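## Task

Pick up the carton labelled X46 from the bench and set it down on the counter. Every other carton on the bench must stay exactly as it was. The carton must not topple or finish at a tilt, or the task fails. It only counts if the carton rests there by itself at the end, not held by the robot.

## Robot and tools

ROBOT. TidyBot++ is a single-arm mobile robot. The base is 0.54 m long, 0.50 m wide and 0.38 m tall, on four powered casters. On top sits one seven-joint arm with a two-finger gripper. The shoulder is 0.12 m ahead of the base centre and 0.68 m above the floor. The arm starts folded with the hand facing down, reaching up to 0.08 m past the base front, elbow up to 1.15 m high. Cameras: base_camera (fixed on the base) and wrist_camera (on the hand, looking where it points). Loose objects may occasionally get a brief external shove.

FRAMES. Base frame: origin on the floor below the base centre, x forward, y left, z up, metres. hand_pose is the midpoint between the finger pads in this frame; its own z axis runs out along the fingers and its y axis is the opening direction. The odometry frame is the base frame as it was at scene start. base_odometry counts wheel rotation only, so slip shows up as travel and drift of a few cm and degrees builds up. Heading is positive to the left, range -3.142 to 3.142. base_tilt is in degrees, positive when leaning forward or right.

execute_actions. Argument "actions": a list holding one action or nothing (empty just reports state and images). An action may contain "base", "joints", and optional "speeds"; its motions start together. "base" holds exactly one relative command from the current position: translate_m (metres, forward positive, -2 to 2), strafe_m (metres sideways, left positive, -2 to 2) or rotate_rad (radians, counter-clockwise from above positive, -6.3 to 6.3). "joints" holds absolute target angles by name, in radians: joint_1_rad (any angle; whole arm about vertical, positive is clockwise from above, opposite to rotate_rad), joint_2_rad shoulder -2.249 to 2.249, joint_3_rad (any angle; upper-arm roll), joint_4_rad elbow -2.579 to 2.579, joint_5_rad (any angle; forearm roll), joint_6_rad wrist -2.099 to 2.099, joint_7_rad (any angle; hand roll, with the hand down positive is counter-clockwise from above and 1.57 opens fingers left/right), and gripper_pos from 0 (open) to 1 (closed), where the pad gap is roughly 85 x (1 - gripper_pos) mm. Free-turning joints take the short way, so turn more than half a revolution in steps. "speeds" caps top speed for that action only: translate_m and strafe_m 0.05 to 0.5 m/s, rotate_rad 0.1 to 1.57 rad/s (defaults are the maxima). A base move needing over 8.667 s at its cap is refused; an action lasts at most 15 s. Any unknown key or out-of-range value rejects the call with no motion. "cameras": list of base_camera, wrist_camera or all; omitted or null gives all, [] gives none. Omitted joints or base may keep pushing toward earlier targets.

ARM GEOMETRY. Upper arm 0.42 m, forearm 0.31 m, hand 0.31 m to the hand point. With joint_1_rad 0, joint_3_rad 3.14, joint_5_rad 0 the arm moves in the base x-z plane; tilt from vertical (forward positive) is joint_2_rad for the upper arm, joint_2_rad - joint_4_rad for the forearm, and that minus joint_6_rad for the hand. Forward reach is the sum of length x sin(tilt), height above the shoulder the sum of length x cos(tilt). A downward hand reaches at most about 0.94 m above the floor, only near the base. Closed fingertips stick out about 20 mm beyond the hand point.

wait: "seconds" 0 to 10; commands nothing and returns the same report. zoom_image: "camera" (base_camera or wrist_camera) and "region" [x0, y0, x1, y1] in pixels of that camera's latest full image, origin top-left, at most 504 x 504. finished_scene: "scene" number; ends the scene permanently once the last command has been held, reports success and gives the next task.

RESULTS. base_status and joint_status describe how each motion ended. "done": reached (for the base it only means the wheels turned enough, even if slipping or blocked). "off_target": stopped away and may still push. "contact_stop"/"time_out": gave up and holds there. "joint command not followed" plus a "cause:" line: arm targets withheld, usually to prevent self-collision (the gripper still acts); such targets may be retried in later actions until fixed. on_its_own lists motion nobody commanded. Gripper at 1 reading "done" means empty; "off_target" means something is held. motor_effort gives percent of maximum with the peak in brackets; readings are noisy. joint_positions gives readings. If a call reports a stop, later calls in that reply are skipped. The robot keeps its last command while you think.

ACCURACY. Friction leaves joints slightly off and the hand a cm or two from target; correct by sending last command + (desired - reading). Held loads make the arm sag; do not command a joint to its current reading while loaded. Trust camera images over hand_pose. Camera calibration is given with K, distortion and T_world_to_cam; wrist camera pose error grows with arm errors.

AVOID. Dropping, slipping, slamming or hard pushing objects; disturbing other cartons. Driving while the arm is caught on something high (about 0.8 m up) can tip the robot; horizontal force on a raised hand can lift wheels. A blocked base keeps shoving. Big hits can trigger a torque fault (joints 1-4 limit 104.5 N m, warning 56.7; joints 5-7 limit 51.3, warning 29.4), freezing the arm for 10 s. "ARM HIT" means the arm struck itself or the base; nothing prevents hitting the base. Holding loads heats motors: MOTOR HOT from 60 °C, OVER-TEMPERATURE FAULT at 75 °C with the arm sinking and "limit_stop_at_motor_heat" in joint_status.

Each tool is called as name(argument=value, ...) on one line, values as JSON.

## Session

execute_actions(actions=[])

Scene clock: 0.00 s.
base_odometry: x=+0.000 y=+0.000 heading=+0.000 (m, m, rad; odometry frame)
base_tilt: forward=+0.0 right=+0.2 (deg)
base_status: not commanded
joint_positions: joint_1_rad=+0.039 joint_2_rad=-0.349 joint_3_rad=+3.138 joint_4_rad=-2.541 joint_5_rad=-0.027 joint_6_rad=-0.835 joint_7_rad=+1.582 gripper_pos=+0.000
joint_status: not commanded
motor_effort: joint_1_rad=+2 joint_2_rad=+0 joint_3_rad=+0 joint_4_rad=+10 joint_5_rad=+1 joint_6_rad=+1 joint_7_rad=+1 (%)
hand_pose: x=+0.2666 y=+0.0021 z=+0.5850 quat_wxyz=(-0.008, +0.998, -0.021, +0.058) (m; base frame)
pictures: base_camera, wrist_camera
Images, in order (width x height): base_camera 644x364, wrist_camera 644x476.

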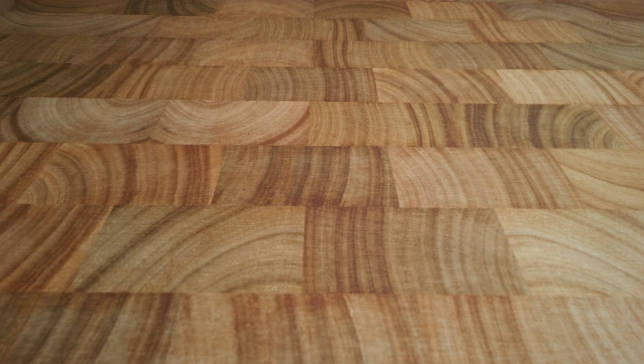

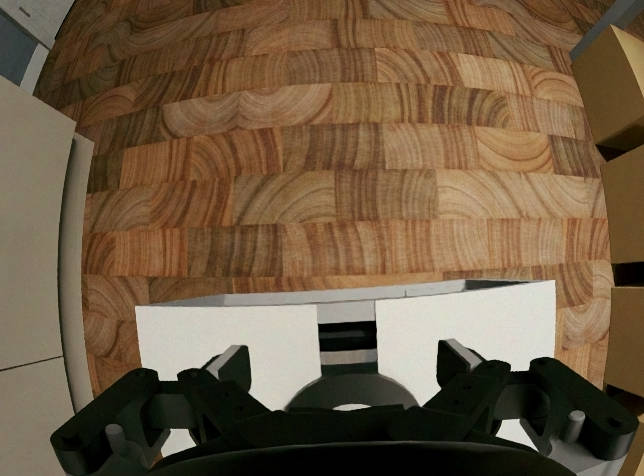

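execute_actions(actions=[{"joints": {"joint_6_rad": 0.4, "joint_1_rad": 0.0}}], cameras=["wrist_camera"])

Scene clock: 9.03 s.
base_odometry: x=+0.000 y=+0.000 heading=+0.000 (m, m, rad; odometry frame)
base_tilt: forward=+0.0 right=+0.2 (deg)
base_status: not commanded
joint_positions: joint_1_rad=+0.013 joint_2_rad=-0.349 joint_3_rad=+3.138 joint_4_rad=-2.541 joint_5_rad=-0.027 joint_6_rad=+0.378 joint_7_rad=+1.582 gripper_pos=+0.000
joint_status: all done
motor_effort: joint_1_rad=+1(3) joint_2_rad=-7(7) joint_3_rad=+0(0) joint_4_rad=+18(18) joint_5_rad=+0(0) joint_6_rad=+11(11) joint_7_rad=+1(2) (%)
hand_pose: x=+0.5329 y=-0.0058 z=+0.8194 quat_wxyz=(+0.003, +0.788, -0.012, +0.616) (m; base frame)
pictures: wrist_camera
camera_calibration (this result's frames):
wrist_camera: T_world_to_cam=[[-0.00187175, -0.998847, -0.047976, 0.0434321], [-0.259268, 0.0468202, -0.96467, 0.981376], [0.965804, 0.010633, -0.259057, -0.164719], [0, 0, 0, 1]] pos_world=[0.413607, -0.000814841, 0.906116]
Images, in order (width x height): wrist_camera 644x476.

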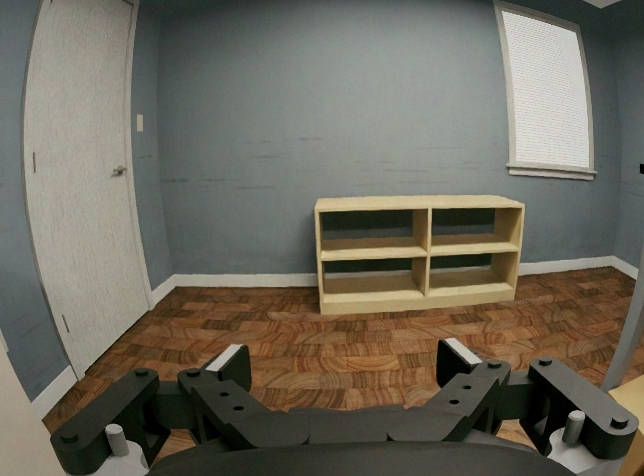

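execute_actions(actions=[{"joints": {"joint_1_rad": 1.4}}], cameras=["wrist_camera"])

Scene clock: 23.17 s.
base_odometry: x=+0.000 y=+0.000 heading=+0.000 (m, m, rad; odometry frame)
base_tilt: forward=+0.0 right=+0.2 (deg)
base_status: not commanded
joint_positions: joint_1_rad=+1.390 joint_2_rad=-0.349 joint_3_rad=+3.138 joint_4_rad=-2.541 joint_5_rad=-0.027 joint_6_rad=+0.378 joint_7_rad=+1.582 gripper_pos=+0.000
joint_status: all done
motor_effort: joint_1_rad=+2(0) joint_2_rad=-7(7) joint_3_rad=+0(0) joint_4_rad=+18(18) joint_5_rad=+1(1) joint_6_rad=+11(11) joint_7_rad=+2(1) (%)
hand_pose: x=+0.1933 y=-0.4072 z=+0.8194 quat_wxyz=(+0.394, +0.601, -0.510, +0.474) (m; base frame)
pictures: wrist_camera
camera_calibration (this result's frames):
wrist_camera: T_world_to_cam=[[-0.980415, -0.191008, -0.0479759, 0.159879], [-0.00411706, 0.26343, -0.96467, 0.951013], [0.196898, -0.945579, -0.259057, -0.0732194], [0, 0, 0, 1]] pos_world=[0.17508, -0.289222, 0.906116]
Images, in order (width x height): wrist_camera 644x476.

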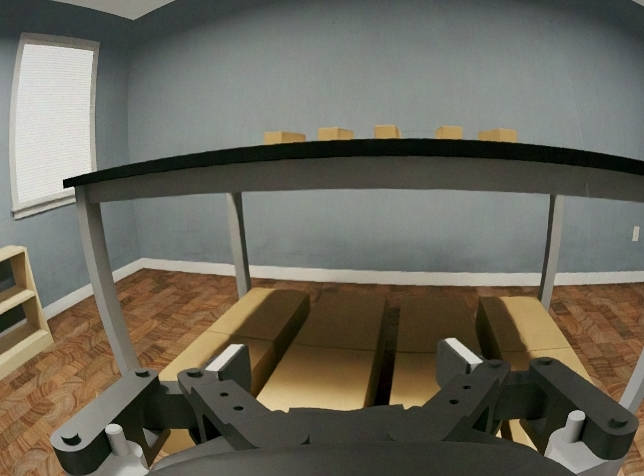

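execute_actions(actions=[{"joints": {"joint_1_rad": 1.57, "joint_4_rad": -1.4, "joint_6_rad": -0.8}}], cameras=["wrist_camera"])

Scene clock: 44.70 s.
base_odometry: x=+0.000 y=+0.000 heading=+0.000 (m, m, rad; odometry frame)
base_tilt: forward=+0.0 right=+0.2 (deg)
base_status: not commanded
joint_positions: joint_1_rad=+1.556 joint_2_rad=-0.349 joint_3_rad=+3.138 joint_4_rad=-1.415 joint_5_rad=-0.027 joint_6_rad=-0.757 joint_7_rad=+1.582 gripper_pos=+0.000
joint_status: all done
motor_effort: joint_1_rad=+0(1) joint_2_rad=-8(11) joint_3_rad=+0(0) joint_4_rad=+19(22) joint_5_rad=+1(0) joint_6_rad=+10(11) joint_7_rad=+1(1) (%)
hand_pose: x=+0.1340 y=-0.4325 z=+1.1518 quat_wxyz=(+0.423, +0.565, -0.552, +0.444) (m; base frame)
pictures: wrist_camera
camera_calibration (this result's frames):
wrist_camera: T_world_to_cam=[[-0.997315, -0.0536668, -0.049823, 0.17674], [0.0335608, 0.269744, -0.962347, 1.27308], [0.0650855, -0.961435, -0.267219, 0.0208604], [0, 0, 0, 1]] pos_world=[0.132183, -0.313864, 1.23952]
Images, in order (width x height): wrist_camera 644x476.

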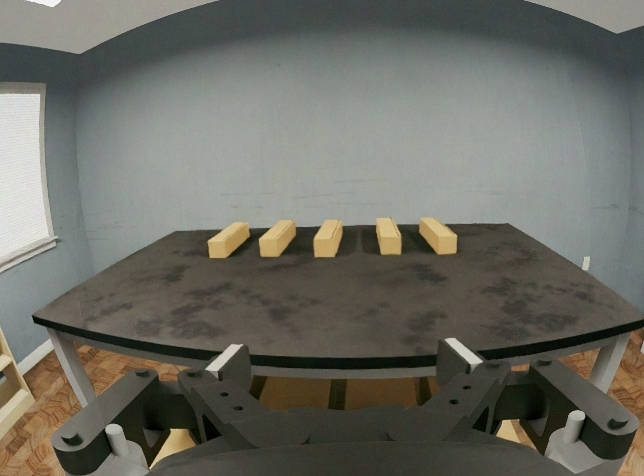

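zoom_image(camera="wrist_camera", region=[190, 200, 480, 280])

Region (190, 200, 480, 280) of wrist_camera's 644x476 image, scaled by 1.738; it fills the top 139 rows of this view, and the rest is white.

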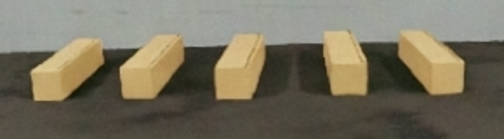

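execute_actions(actions=[{"base": {"translate_m": 1.5}, "joints": {"joint_1_rad": 1.9}}])

Scene clock: 120.20 s.
base_odometry: x=+1.500 y=-0.001 heading=-0.001 (m, m, rad; odometry frame)
base_tilt: forward=+0.0 right=+0.2 (deg)
base_status: done
joint_positions: joint_1_rad=+1.891 joint_2_rad=-0.349 joint_3_rad=+3.138 joint_4_rad=-1.414 joint_5_rad=-0.027 joint_6_rad=-0.760 joint_7_rad=+1.582 gripper_pos=+0.000
joint_status: all done
motor_effort: joint_1_rad=+1(0) joint_2_rad=-8(10) joint_3_rad=+0(2) joint_4_rad=+19(20) joint_5_rad=+0(0) joint_6_rad=+11(11) joint_7_rad=+1(1) (%)
hand_pose: x=-0.0085 y=-0.4132 z=+1.1513 quat_wxyz=(+0.490, +0.466, -0.639, +0.367) (m; base frame)
pictures: base_camera, wrist_camera
camera_calibration (this result's frames):
wrist_camera: T_world_to_cam=[[-0.959728, 0.276471, -0.0498696, 0.172344], [0.120833, 0.245981, -0.961713, 1.26236], [-0.253619, -0.929009, -0.269482, 0.0618003], [0, 0, 0, 1]] pos_world=[0.0285422, -0.300753, 1.23928]
Images, in order (width x height): base_camera 644x364, wrist_camera 644x476.

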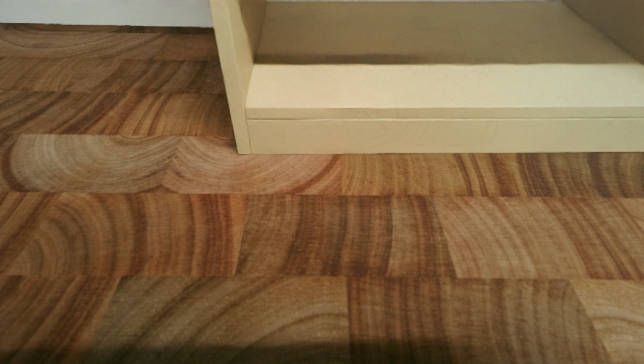

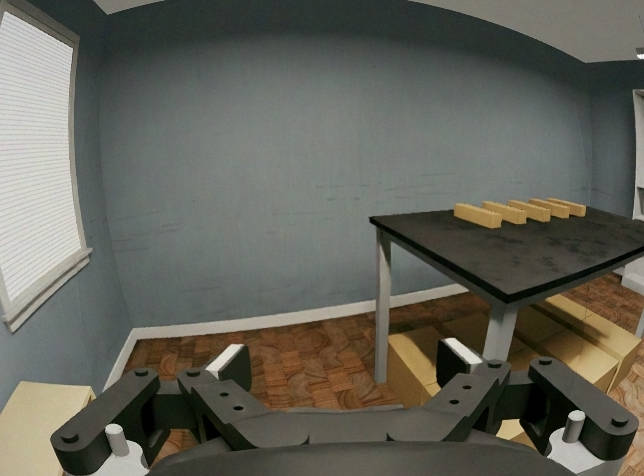

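execute_actions(actions=[{"base": {"strafe_m": -2.0}, "joints": {"joint_1_rad": 3.5}}])

Scene clock: 143.87 s.
base_odometry: x=+1.500 y=-2.001 heading=+0.000 (m, m, rad; odometry frame)
base_tilt: forward=+0.0 right=+0.2 (deg)
base_status: done
joint_positions: joint_1_rad=+3.490 joint_2_rad=-0.350 joint_3_rad=+3.138 joint_4_rad=-1.414 joint_5_rad=-0.027 joint_6_rad=-0.761 joint_7_rad=+1.582 gripper_pos=+0.000
joint_status: all done
motor_effort: joint_1_rad=+2(3) joint_2_rad=-7(10) joint_3_rad=+0(2) joint_4_rad=+19(20) joint_5_rad=+1(0) joint_6_rad=+11(11) joint_7_rad=+1(0) (%)
hand_pose: x=-0.2900 y=+0.1392 z=+1.1515 quat_wxyz=(+0.604, -0.133, -0.780, -0.096) (m; base frame)
pictures: base_camera, wrist_camera
camera_calibration (this result's frames):
wrist_camera: T_world_to_cam=[[0.303879, 0.951406, -0.0498502, 0.021976], [0.242334, -0.127793, -0.96174, 1.24803], [-0.921375, 0.280172, -0.269391, 0.141621], [0, 0, 0, 1]] pos_world=[-0.178633, 0.0989037, 1.23953]
Images, in order (width x height): base_camera 644x364, wrist_camera 644x476.

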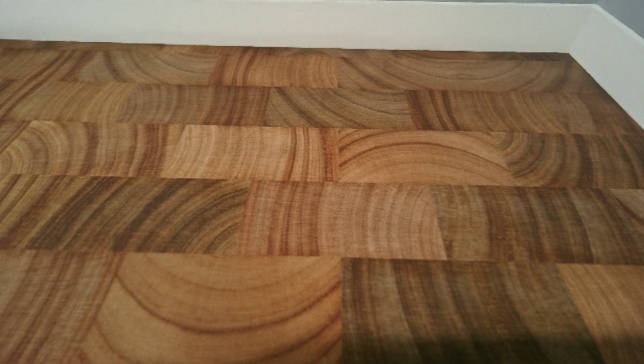

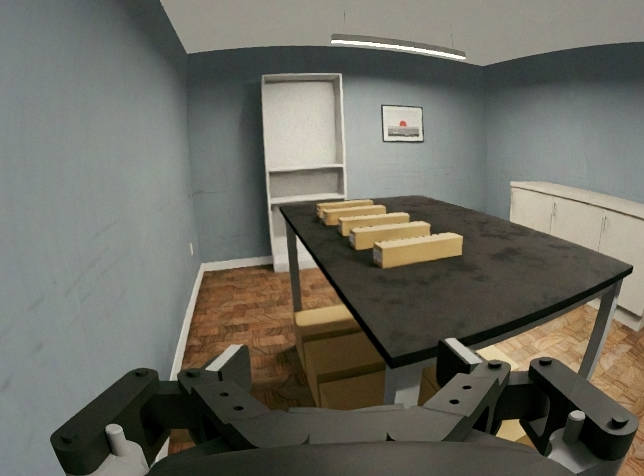

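execute_actions(actions=[{"base": {"strafe_m": -0.09}, "joints": {"joint_2_rad": -0.7, "joint_4_rad": -2.0, "joint_6_rad": -0.6}}], cameras=[])

execute_actions(actions=[{"base": {"translate_m": -1.4}, "joints": {"joint_1_rad": 4.71}}])

Scene clock: 186.53 s.
base_odometry: x=+1.500 y=-2.092 heading=-0.001 (m, m, rad; odometry frame)
base_tilt: forward=+0.0 right=+0.2 (deg)
base_status: done
joint_positions: joint_1_rad=+3.491 joint_2_rad=-0.680 joint_3_rad=+3.138 joint_4_rad=-1.985 joint_5_rad=-0.027 joint_6_rad=-0.644 joint_7_rad=+1.582 gripper_pos=+0.000
joint_status: all done
motor_effort: joint_1_rad=+2(2) joint_2_rad=+2(9) joint_3_rad=+0(3) joint_4_rad=+20(21) joint_5_rad=+1(0) joint_6_rad=+10(11) joint_7_rad=+0(1) (%)
hand_pose: x=-0.1917 y=+0.1049 z=+0.9768 quat_wxyz=(+0.555, -0.142, -0.815, -0.088) (m; base frame)
pictures: none
No camera images: the call's "cameras" was empty. Leave "cameras" out to get every camera's image.

Scene clock: 190.67 s.
base_odometry: x=+0.100 y=-2.092 heading=+0.000 (m, m, rad; odometry frame)
base_tilt: forward=+0.0 right=+0.2 (deg)
base_status: done
joint_positions: joint_1_rad=+4.700 joint_2_rad=-0.688 joint_3_rad=+3.138 joint_4_rad=-1.985 joint_5_rad=-0.027 joint_6_rad=-0.642 joint_7_rad=+1.582 gripper_pos=+0.000
joint_status: all done
motor_effort: joint_1_rad=+2(0) joint_2_rad=+2(4) joint_3_rad=+0(2) joint_4_rad=+21(21) joint_5_rad=+1(1) joint_6_rad=+10(10) joint_7_rad=+1(1) (%)
hand_pose: x=+0.1071 y=+0.3258 z=+0.9796 quat_wxyz=(+0.409, -0.578, -0.588, -0.391) (m; base frame)
pictures: base_camera, wrist_camera
camera_calibration (this result's frames):
wrist_camera: T_world_to_cam=[[0.997656, 0.0424137, -0.053702, -0.059204], [-0.0335722, -0.380469, -0.924184, 1.08534], [-0.05963, 0.923821, -0.378153, 0.213435], [0, 0, 0, 1]] pos_world=[0.10823, 0.218274, 1.08059]
Images, in order (width x height): base_camera 644x364, wrist_camera 644x476.

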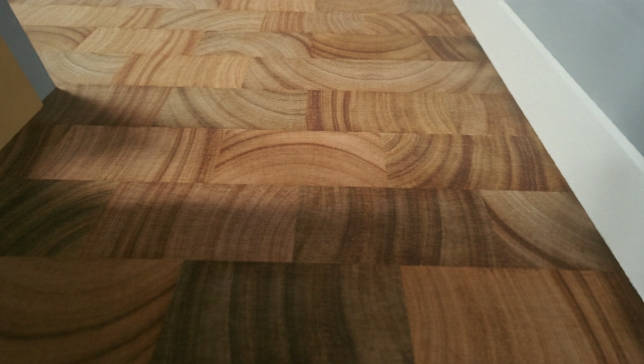

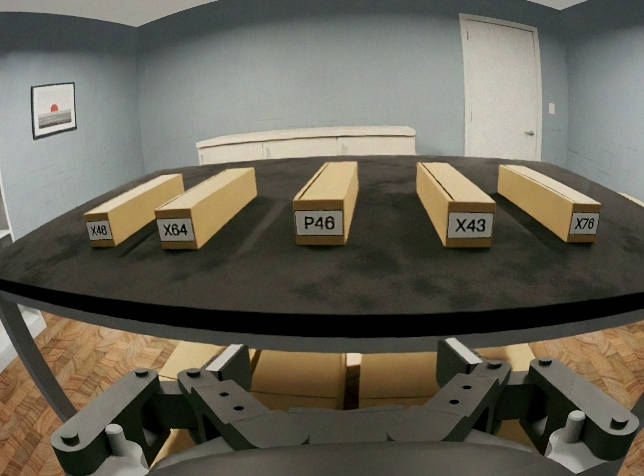

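zoom_image(camera="wrist_camera", region=[70, 160, 270, 260])

Region (70, 160, 270, 260) of wrist_camera's 644x476 image, scaled by 2.520.

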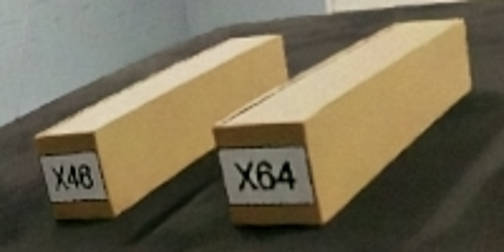

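execute_actions(actions=[{"base": {"rotate_rad": -0.07}, "joints": {"joint_4_rad": -1.094, "joint_6_rad": -1.304}}], cameras=[])

execute_actions(actions=[{"base": {"strafe_m": 0.16}, "joints": {"joint_2_rad": -0.098}}], cameras=["base_camera"])

execute_actions(actions=[{"base": {"translate_m": -0.46}}])

Scene clock: 273.83 s.
base_odometry: x=+0.100 y=-2.092 heading=-0.070 (m, m, rad; odometry frame)
base_tilt: forward=+0.0 right=+0.2 (deg)
base_status: done
joint_positions: joint_1_rad=+4.703 joint_2_rad=-0.688 joint_3_rad=+3.138 joint_4_rad=-1.108 joint_5_rad=-0.027 joint_6_rad=-1.261 joint_7_rad=+1.582 gripper_pos=+0.000
joint_status: all done
motor_effort: joint_1_rad=+1(2) joint_2_rad=+11(12) joint_3_rad=+0(1) joint_4_rad=+12(21) joint_5_rad=+0(1) joint_6_rad=+11(11) joint_7_rad=+1(1) (%)
hand_pose: x=+0.1065 y=+0.1704 z=+1.2596 quat_wxyz=(+0.480, -0.516, -0.537, -0.463) (m; base frame)
pictures: none
No camera images: the call's "cameras" was empty. Leave "cameras" out to get every camera's image.

Scene clock: 275.67 s.
base_odometry: x=+0.111 y=-1.932 heading=-0.070 (m, m, rad; odometry frame)
base_tilt: forward=+0.0 right=+0.2 (deg)
base_status: done
joint_positions: joint_1_rad=+4.703 joint_2_rad=-0.100 joint_3_rad=+3.138 joint_4_rad=-1.100 joint_5_rad=-0.027 joint_6_rad=-1.261 joint_7_rad=+1.582 gripper_pos=+0.000
joint_status: all done
motor_effort: joint_1_rad=+2(1) joint_2_rad=-16(22) joint_3_rad=+0(1) joint_4_rad=+18(20) joint_5_rad=+0(0) joint_6_rad=+9(11) joint_7_rad=+1(1) (%)
hand_pose: x=+0.1036 y=+0.4624 z=+1.0717 quat_wxyz=(+0.310, -0.631, -0.649, -0.291) (m; base frame)
pictures: base_camera
Images, in order (width x height): base_camera 644x364.

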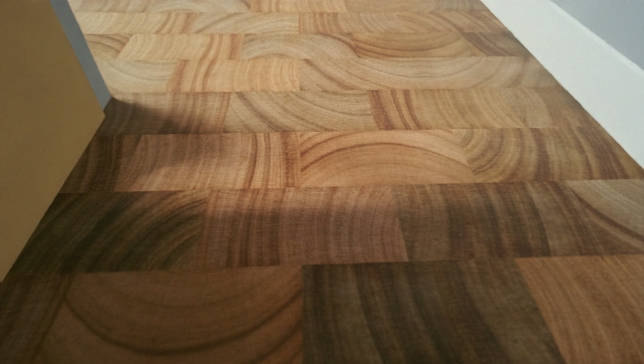

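Scene clock: 277.93 s.
base_odometry: x=-0.348 y=-1.900 heading=-0.070 (m, m, rad; odometry frame)
base_tilt: forward=+0.0 right=+0.2 (deg)
base_status: done
joint_positions: joint_1_rad=+4.704 joint_2_rad=-0.100 joint_3_rad=+3.138 joint_4_rad=-1.100 joint_5_rad=-0.027 joint_6_rad=-1.263 joint_7_rad=+1.582 gripper_pos=+0.000
joint_status: not commanded
motor_effort: joint_1_rad=+2(4) joint_2_rad=-16(17) joint_3_rad=+0(2) joint_4_rad=+18(18) joint_5_rad=+1(0) joint_6_rad=+9(9) joint_7_rad=+1(0) (%)
hand_pose: x=+0.1043 y=+0.4621 z=+1.0713 quat_wxyz=(+0.310, -0.632, -0.648, -0.291) (m; base frame)
pictures: base_camera, wrist_camera
camera_calibration (this result's frames):
wrist_camera: T_world_to_cam=[[0.997746, 0.0352786, -0.0570759, -0.050349], [-0.0200534, -0.654968, -0.75539, 1.16649], [-0.064032, 0.754832, -0.652785, 0.494855], [0, 0, 0, 1]] pos_world=[0.105314, 0.392259, 1.20132]
Images, in order (width x height): base_camera 644x364, wrist_camera 644x476.

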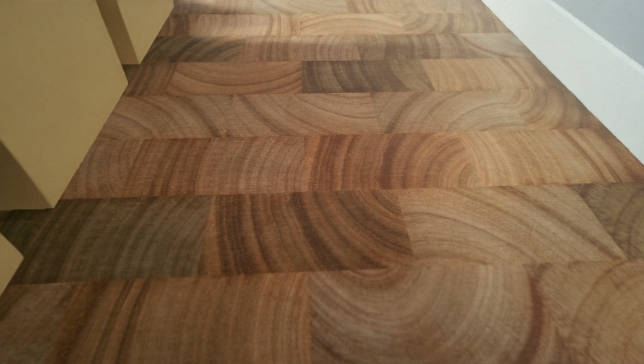

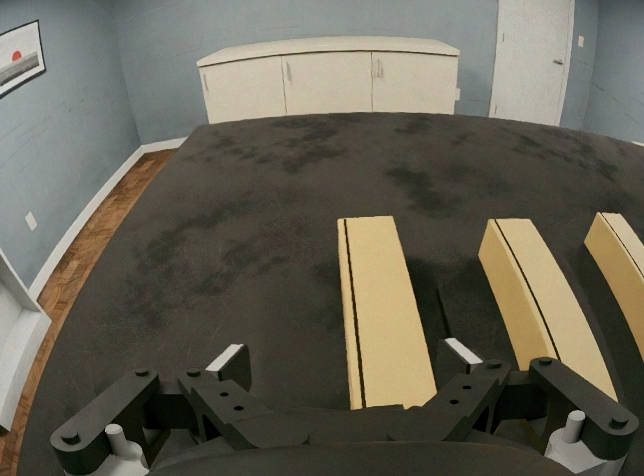

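execute_actions(actions=[{"base": {"translate_m": 0.027}, "joints": {"joint_2_rad": 0.266, "joint_4_rad": -0.72, "joint_6_rad": -1.545}}], cameras=["wrist_camera"])

Scene clock: 321.73 s.
base_odometry: x=-0.321 y=-1.902 heading=-0.070 (m, m, rad; odometry frame)
base_tilt: forward=+0.0 right=+0.2 (deg)
base_status: done
joint_positions: joint_1_rad=+4.709 joint_2_rad=+0.266 joint_3_rad=+3.138 joint_4_rad=-0.739 joint_5_rad=-0.027 joint_6_rad=-1.501 joint_7_rad=+1.582 gripper_pos=+0.000
joint_status: all done
motor_effort: joint_1_rad=+1(1) joint_2_rad=-29(32) joint_3_rad=-1(2) joint_4_rad=+17(18) joint_5_rad=+0(1) joint_6_rad=+7(9) joint_7_rad=+1(1) (%)
hand_pose: x=+0.1060 y=+0.5605 z=+1.0057 quat_wxyz=(+0.230, -0.664, -0.680, -0.212) (m; base frame)
pictures: wrist_camera
camera_calibration (this result's frames):
wrist_camera: T_world_to_cam=[[0.99799, 0.0216089, -0.0595659, -0.049066], [-0.0166829, -0.817279, -0.576, 1.09165], [-0.0611287, 0.575836, -0.815277, 0.64129], [0, 0, 0, 1]] pos_world=[0.106381, 0.523966, 1.1487]
Images, in order (width x height): wrist_camera 644x476.

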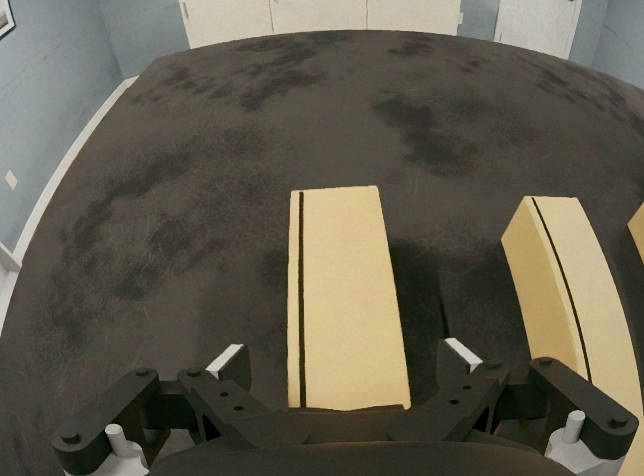

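execute_actions(actions=[{"joints": {"joint_2_rad": 0.195, "joint_4_rad": -1.015, "joint_6_rad": -1.25}}], cameras=["wrist_camera"])

Scene clock: 347.27 s.
base_odometry: x=-0.321 y=-1.902 heading=-0.070 (m, m, rad; odometry frame)
base_tilt: forward=+0.0 right=+0.2 (deg)
base_status: not commanded
joint_positions: joint_1_rad=+4.709 joint_2_rad=+0.218 joint_3_rad=+3.138 joint_4_rad=-0.998 joint_5_rad=-0.027 joint_6_rad=-1.292 joint_7_rad=+1.582 gripper_pos=+0.000
joint_status: all done
motor_effort: joint_1_rad=+1(1) joint_2_rad=-28(30) joint_3_rad=+0(1) joint_4_rad=+18(19) joint_5_rad=+0(1) joint_6_rad=+7(7) joint_7_rad=+1(1) (%)
hand_pose: x=+0.1061 y=+0.5700 z=+0.9513 quat_wxyz=(+0.230, -0.666, -0.678, -0.211) (m; base frame)
pictures: wrist_camera
camera_calibration (this result's frames):
wrist_camera: T_world_to_cam=[[0.997944, 0.0166053, -0.0618971, -0.0475711], [-0.0220631, -0.817783, -0.575103, 1.06803], [-0.0601682, 0.575287, -0.815736, 0.592056], [0, 0, 0, 1]] pos_world=[0.10666, 0.533608, 1.09425]
Images, in order (width x height): wrist_camera 644x476.

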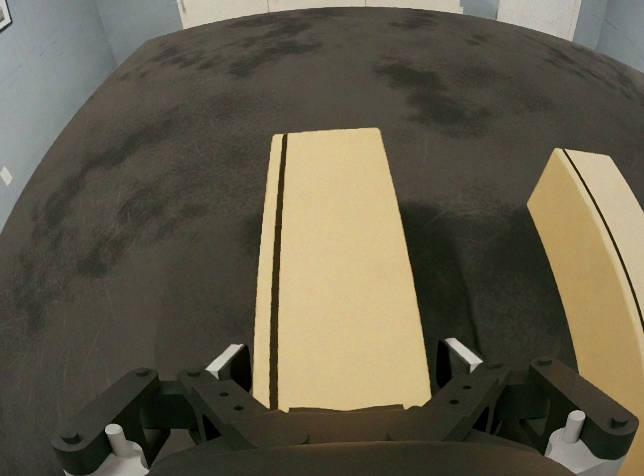

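execute_actions(actions=[{"joints": {"gripper_pos": 1.0}}], cameras=["wrist_camera"])

Scene clock: 354.80 s.
base_odometry: x=-0.321 y=-1.902 heading=-0.070 (m, m, rad; odometry frame)
base_tilt: forward=+0.0 right=+0.2 (deg)
base_status: not commanded
joint_positions: joint_1_rad=+4.709 joint_2_rad=+0.203 joint_3_rad=+3.138 joint_4_rad=-1.001 joint_5_rad=-0.027 joint_6_rad=-1.285 joint_7_rad=+1.582 gripper_pos=+0.343
joint_status: gripper_pos off_target (ended at +0.343, target +1.000)
motor_effort: joint_1_rad=+2(1) joint_2_rad=-27(29) joint_3_rad=-1(3) joint_4_rad=+17(18) joint_5_rad=+0(1) joint_6_rad=+7(7) joint_7_rad=+1(0) (%)
hand_pose: x=+0.1062 y=+0.5672 z=+0.9594 quat_wxyz=(+0.236, -0.664, -0.676, -0.217) (m; base frame)
pictures: wrist_camera
camera_calibration (this result's frames):
wrist_camera: T_world_to_cam=[[0.99794, 0.0174685, -0.0617226, -0.0477556], [-0.0223641, -0.807089, -0.590006, 1.07865], [-0.0601222, 0.590171, -0.805036, 0.581594], [0, 0, 0, 1]] pos_world=[0.106747, 0.528162, 1.10167]
Images, in order (width x height): wrist_camera 644x476.

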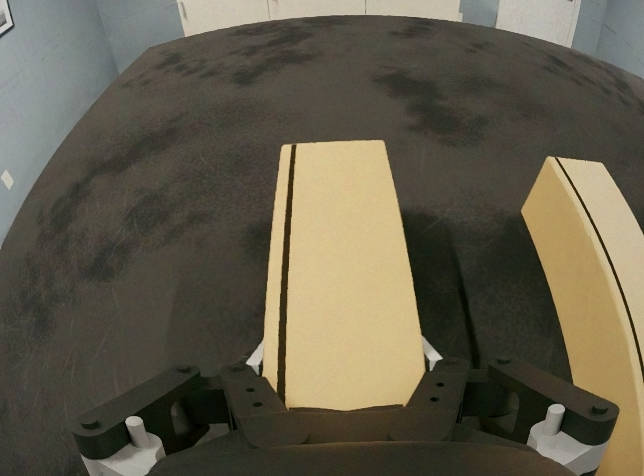

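execute_actions(actions=[{"joints": {"joint_2_rad": 0.06, "joint_4_rad": -0.75, "joint_6_rad": -1.69}}], cameras=["wrist_camera"])

Scene clock: 393.83 s.
base_odometry: x=-0.321 y=-1.902 heading=-0.070 (m, m, rad; odometry frame)
base_tilt: forward=+0.0 right=+0.2 (deg)
base_status: not commanded
joint_positions: joint_1_rad=+4.709 joint_2_rad=+0.057 joint_3_rad=+3.138 joint_4_rad=-0.760 joint_5_rad=-0.027 joint_6_rad=-1.652 joint_7_rad=+1.582 gripper_pos=+0.343
joint_status: all done
motor_effort: joint_1_rad=+2(1) joint_2_rad=-20(33) joint_3_rad=-1(1) joint_4_rad=+16(19) joint_5_rad=-1(0) joint_6_rad=+8(8) joint_7_rad=+1(1) (%)
hand_pose: x=+0.1065 y=+0.4468 z=+1.0737 quat_wxyz=(+0.241, -0.658, -0.677, -0.225) (m; base frame)
pictures: wrist_camera
camera_calibration (this result's frames):
wrist_camera: T_world_to_cam=[[0.99808, 0.0269346, -0.0557773, -0.0495684], [-0.0124254, -0.795134, -0.606307, 1.06007], [-0.0606811, 0.605836, -0.793272, 0.725097], [0, 0, 0, 1]] pos_world=[0.106645, 0.404947, 1.21517]
Images, in order (width x height): wrist_camera 644x476.

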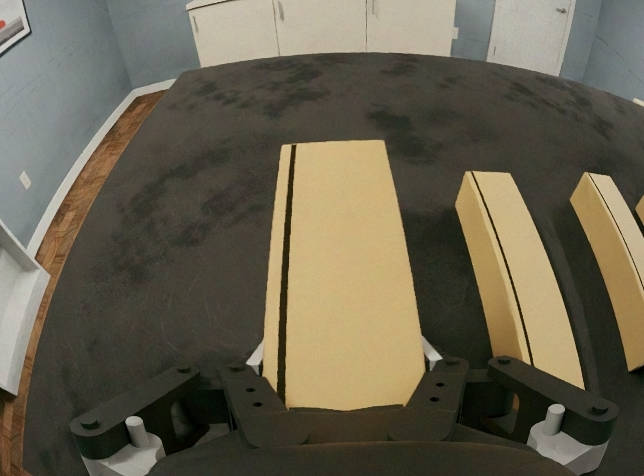

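execute_actions(actions=[{"base": {"translate_m": -0.7}}])

Scene clock: 407.50 s.
base_odometry: x=-1.020 y=-1.852 heading=-0.071 (m, m, rad; odometry frame)
base_tilt: forward=+0.0 right=+0.2 (deg)
base_status: done
joint_positions: joint_1_rad=+4.709 joint_2_rad=+0.057 joint_3_rad=+3.138 joint_4_rad=-0.760 joint_5_rad=-0.027 joint_6_rad=-1.652 joint_7_rad=+1.582 gripper_pos=+0.343
joint_status: not commanded
motor_effort: joint_1_rad=+2(0) joint_2_rad=-20(20) joint_3_rad=+0(3) joint_4_rad=+16(16) joint_5_rad=+0(0) joint_6_rad=+8(7) joint_7_rad=+1(1) (%)
hand_pose: x=+0.1066 y=+0.4468 z=+1.0737 quat_wxyz=(+0.241, -0.658, -0.677, -0.225) (m; base frame)
pictures: base_camera, wrist_camera
camera_calibration (this result's frames):
wrist_camera: T_world_to_cam=[[0.998086, 0.026694, -0.0557773, -0.0495692], [-0.0126171, -0.795131, -0.606307, 1.0601], [-0.0605351, 0.60585, -0.793272, 0.72508], [0, 0, 0, 1]] pos_world=[0.106742, 0.40495, 1.21517]
Images, in order (width x height): base_camera 644x364, wrist_camera 644x476.

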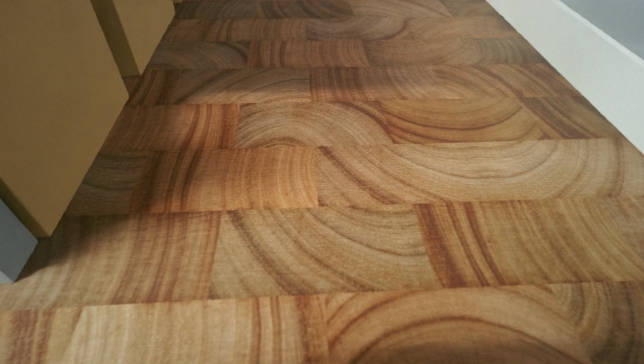

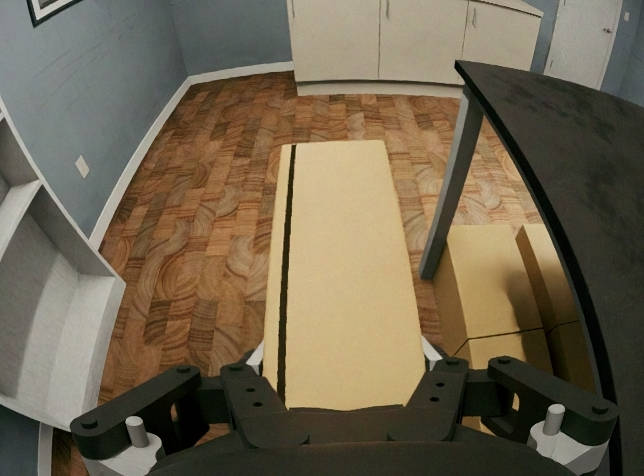

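execute_actions(actions=[{"base": {"strafe_m": 2.0}}])

Scene clock: 427.40 s.
base_odometry: x=-0.880 y=+0.143 heading=-0.070 (m, m, rad; odometry frame)
base_tilt: forward=+0.0 right=+0.2 (deg)
base_status: done
joint_positions: joint_1_rad=+4.709 joint_2_rad=+0.061 joint_3_rad=+3.138 joint_4_rad=-0.760 joint_5_rad=-0.027 joint_6_rad=-1.655 joint_7_rad=+1.582 gripper_pos=+0.343
joint_status: not commanded
motor_effort: joint_1_rad=+1(0) joint_2_rad=-20(23) joint_3_rad=-1(1) joint_4_rad=+16(16) joint_5_rad=+0(0) joint_6_rad=+8(8) joint_7_rad=+1(1) (%)
hand_pose: x=+0.1066 y=+0.4477 z=+1.0717 quat_wxyz=(+0.239, -0.658, -0.678, -0.223) (m; base frame)
pictures: base_camera, wrist_camera
camera_calibration (this result's frames):
wrist_camera: T_world_to_cam=[[0.998089, 0.0264136, -0.0558655, -0.0494863], [-0.0125411, -0.798649, -0.601666, 1.05615], [-0.0605091, 0.601217, -0.796792, 0.728786], [0, 0, 0, 1]] pos_world=[0.106735, 0.406643, 1.21338]
Images, in order (width x height): base_camera 644x364, wrist_camera 644x476.

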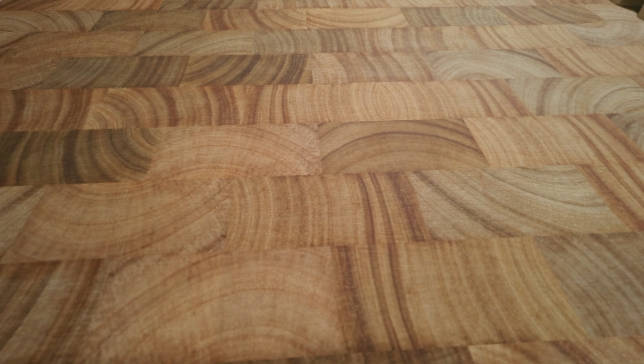

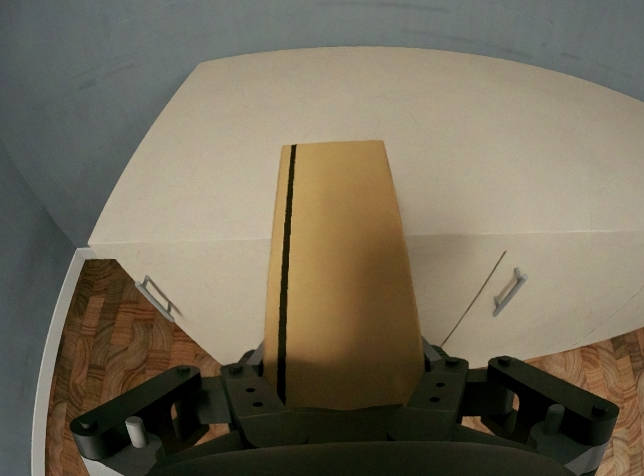

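execute_actions(actions=[{"base": {"strafe_m": 0.3}, "joints": {"joint_2_rad": 0.26, "joint_4_rad": -0.76, "joint_6_rad": -1.43}}], cameras=["wrist_camera"])

Scene clock: 454.07 s.
base_odometry: x=-0.859 y=+0.442 heading=-0.070 (m, m, rad; odometry frame)
base_tilt: forward=+0.0 right=+0.2 (deg)
base_status: done
joint_positions: joint_1_rad=+4.709 joint_2_rad=+0.277 joint_3_rad=+3.138 joint_4_rad=-0.760 joint_5_rad=-0.027 joint_6_rad=-1.467 joint_7_rad=+1.582 gripper_pos=+0.343
joint_status: all done
motor_effort: joint_1_rad=+2(1) joint_2_rad=-30(36) joint_3_rad=-1(1) joint_4_rad=+17(20) joint_5_rad=+0(1) joint_6_rad=+7(9) joint_7_rad=+0(1) (%)
hand_pose: x=+0.1061 y=+0.5707 z=+0.9969 quat_wxyz=(+0.231, -0.664, -0.679, -0.213) (m; base frame)
pictures: wrist_camera
camera_calibration (this result's frames):
wrist_camera: T_world_to_cam=[[0.997983, 0.0206833, -0.0600245, -0.0489832], [-0.0179085, -0.815343, -0.578702, 1.09659], [-0.06091, 0.578609, -0.813327, 0.624705], [0, 0, 0, 1]] pos_world=[0.106573, 0.53365, 1.13975]
Images, in order (width x height): wrist_camera 644x476.

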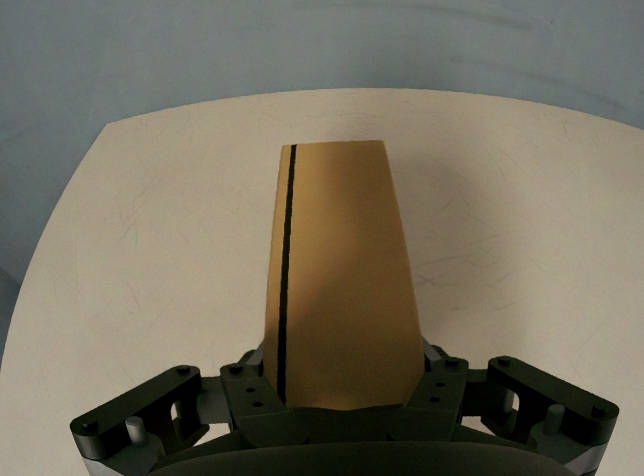

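execute_actions(actions=[{"joints": {"joint_2_rad": 0.18, "joint_4_rad": -1.005, "joint_6_rad": -1.245}}], cameras=["wrist_camera"])

Scene clock: 472.57 s.
base_odometry: x=-0.859 y=+0.442 heading=-0.070 (m, m, rad; odometry frame)
base_tilt: forward=+0.0 right=+0.2 (deg)
base_status: not commanded
joint_positions: joint_1_rad=+4.709 joint_2_rad=+0.206 joint_3_rad=+3.138 joint_4_rad=-0.991 joint_5_rad=-0.027 joint_6_rad=-1.290 joint_7_rad=+1.582 gripper_pos=+0.343
joint_status: all done
motor_effort: joint_1_rad=+2(1) joint_2_rad=-28(31) joint_3_rad=-1(0) joint_4_rad=+19(19) joint_5_rad=+1(0) joint_6_rad=+7(7) joint_7_rad=+1(1) (%)
hand_pose: x=+0.1063 y=+0.5682 z=+0.9616 quat_wxyz=(+0.236, -0.663, -0.676, -0.218) (m; base frame)
pictures: wrist_camera
camera_calibration (this result's frames):
wrist_camera: T_world_to_cam=[[0.997944, 0.0174789, -0.0616619, -0.0478263], [-0.02245, -0.805808, -0.591751, 1.08174], [-0.0600308, 0.591919, -0.803759, 0.580533], [0, 0, 0, 1]] pos_world=[0.106863, 0.528881, 1.10378]
Images, in order (width x height): wrist_camera 644x476.

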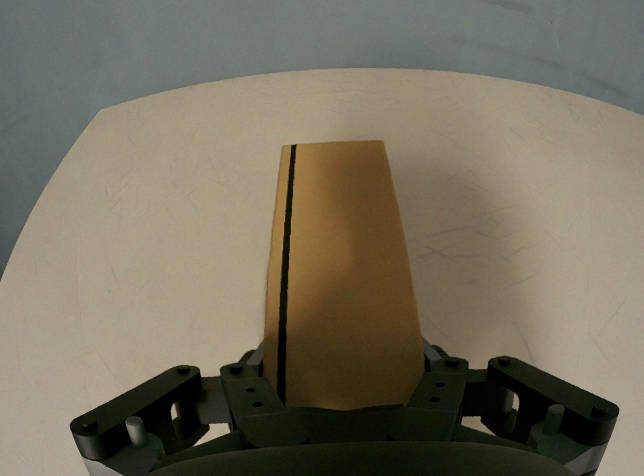

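execute_actions(actions=[{"joints": {"joint_4_rad": -1.045, "joint_6_rad": -1.205}}], cameras=["wrist_camera"])

Scene clock: 483.10 s.
base_odometry: x=-0.859 y=+0.442 heading=-0.070 (m, m, rad; odometry frame)
base_tilt: forward=+0.0 right=+0.2 (deg)
base_status: not commanded
joint_positions: joint_1_rad=+4.709 joint_2_rad=+0.192 joint_3_rad=+3.138 joint_4_rad=-1.031 joint_5_rad=-0.027 joint_6_rad=-1.250 joint_7_rad=+1.582 gripper_pos=+0.343
joint_status: all done
motor_effort: joint_1_rad=+1(2) joint_2_rad=-27(29) joint_3_rad=-1(1) joint_4_rad=+19(19) joint_5_rad=+0(1) joint_6_rad=+8(8) joint_7_rad=+1(0) (%)
hand_pose: x=+0.1064 y=+0.5687 z=+0.9581 quat_wxyz=(+0.241, -0.662, -0.674, -0.223) (m; base frame)
pictures: wrist_camera
camera_calibration (this result's frames):
wrist_camera: T_world_to_cam=[[0.997935, 0.017391, -0.0618296, -0.0479129], [-0.0235091, -0.796943, -0.603597, 1.08655], [-0.0597718, 0.603804, -0.794888, 0.562147], [0, 0, 0, 1]] pos_world=[0.106958, 0.527327, 1.09972]
Images, in order (width x height): wrist_camera 644x476.

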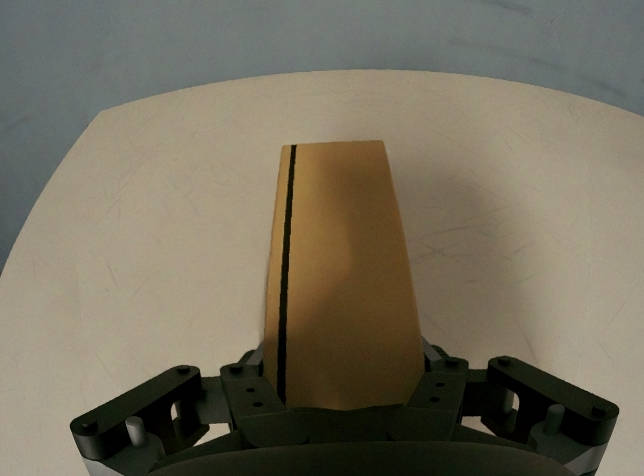

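execute_actions(actions=[{"joints": {"joint_2_rad": 0.215}}], cameras=["wrist_camera"])

Scene clock: 491.53 s.
base_odometry: x=-0.859 y=+0.442 heading=-0.070 (m, m, rad; odometry frame)
base_tilt: forward=+0.0 right=+0.2 (deg)
base_status: not commanded
joint_positions: joint_1_rad=+4.709 joint_2_rad=+0.193 joint_3_rad=+3.138 joint_4_rad=-1.031 joint_5_rad=-0.027 joint_6_rad=-1.249 joint_7_rad=+1.582 gripper_pos=+0.343
joint_status: all done
motor_effort: joint_1_rad=+2(1) joint_2_rad=-24(27) joint_3_rad=-1(1) joint_4_rad=+16(18) joint_5_rad=+0(0) joint_6_rad=+8(8) joint_7_rad=+1(1) (%)
hand_pose: x=+0.1064 y=+0.5693 z=+0.9573 quat_wxyz=(+0.241, -0.662, -0.674, -0.223) (m; base frame)
pictures: wrist_camera
camera_calibration (this result's frames):
wrist_camera: T_world_to_cam=[[0.997935, 0.0173058, -0.0618517, -0.0479041], [-0.0235186, -0.797667, -0.60264, 1.08598], [-0.0597662, 0.60285, -0.795613, 0.562383], [0, 0, 0, 1]] pos_world=[0.106957, 0.528046, 1.09893]
Images, in order (width x height): wrist_camera 644x476.

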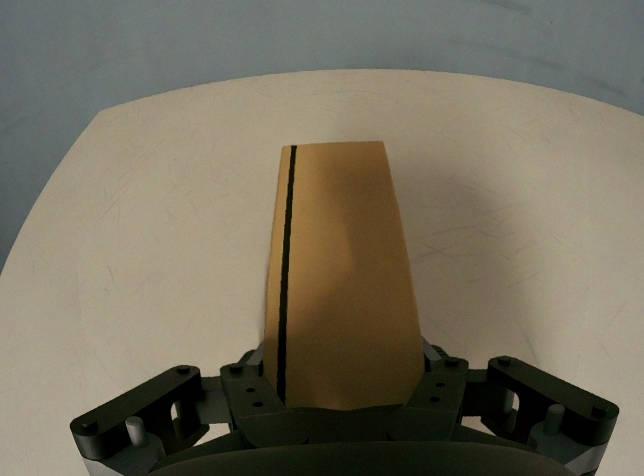

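Contact confirmed (j4 effort dropped). Release and retreat.

execute_actions(actions=[{"joints": {"gripper_pos": 0.0, "joint_2_rad": 0.195}}], cameras=[])

execute_actions(actions=[{"joints": {"joint_2_rad": 0.06, "joint_4_rad": -0.75, "joint_6_rad": -1.6}}], cameras=["wrist_camera"])

Scene clock: 502.07 s.
base_odometry: x=-0.859 y=+0.442 heading=-0.070 (m, m, rad; odometry frame)
base_tilt: forward=+0.0 right=+0.2 (deg)
base_status: not commanded
joint_positions: joint_1_rad=+4.709 joint_2_rad=+0.192 joint_3_rad=+3.138 joint_4_rad=-1.031 joint_5_rad=-0.027 joint_6_rad=-1.248 joint_7_rad=+1.582 gripper_pos=+0.000
joint_status: all done
motor_effort: joint_1_rad=+1(1) joint_2_rad=-28(28) joint_3_rad=+0(1) joint_4_rad=+18(19) joint_5_rad=+0(0) joint_6_rad=+7(8) joint_7_rad=+1(1) (%)
hand_pose: x=+0.1064 y=+0.5692 z=+0.9582 quat_wxyz=(+0.242, -0.662, -0.673, -0.224) (m; base frame)
pictures: none
No camera images: the call's "cameras" was empty. Leave "cameras" out to get every camera's image.

Scene clock: 503.47 s.
base_odometry: x=-0.859 y=+0.442 heading=-0.070 (m, m, rad; odometry frame)
base_tilt: forward=+0.0 right=+0.2 (deg)
base_status: not commanded
joint_positions: joint_1_rad=+4.709 joint_2_rad=+0.057 joint_3_rad=+3.138 joint_4_rad=-0.758 joint_5_rad=-0.027 joint_6_rad=-1.559 joint_7_rad=+1.582 gripper_pos=+0.000
joint_status: all done
motor_effort: joint_1_rad=+1(1) joint_2_rad=-19(31) joint_3_rad=+0(1) joint_4_rad=+15(19) joint_5_rad=+0(0) joint_6_rad=+8(9) joint_7_rad=+1(1) (%)
hand_pose: x=+0.1065 y=+0.4686 z=+1.0935 quat_wxyz=(+0.273, -0.646, -0.665, -0.256) (m; base frame)
pictures: wrist_camera
camera_calibration (this result's frames):
wrist_camera: T_world_to_cam=[[0.99801, 0.0301411, -0.0553858, -0.0509179], [-0.0154995, -0.734147, -0.678813, 1.1404], [-0.0611215, 0.678321, -0.732219, 0.62695], [0, 0, 0, 1]] pos_world=[0.106812, 0.413482, 1.23036]
Images, in order (width x height): wrist_camera 644x476.

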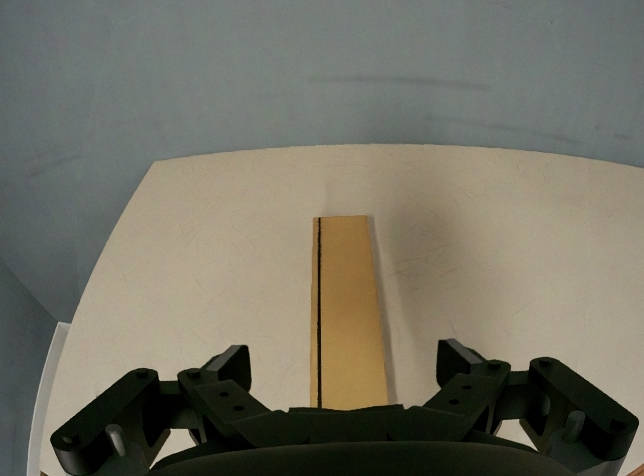

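finished_scene(scene=1)

The scene is finished: the task was done.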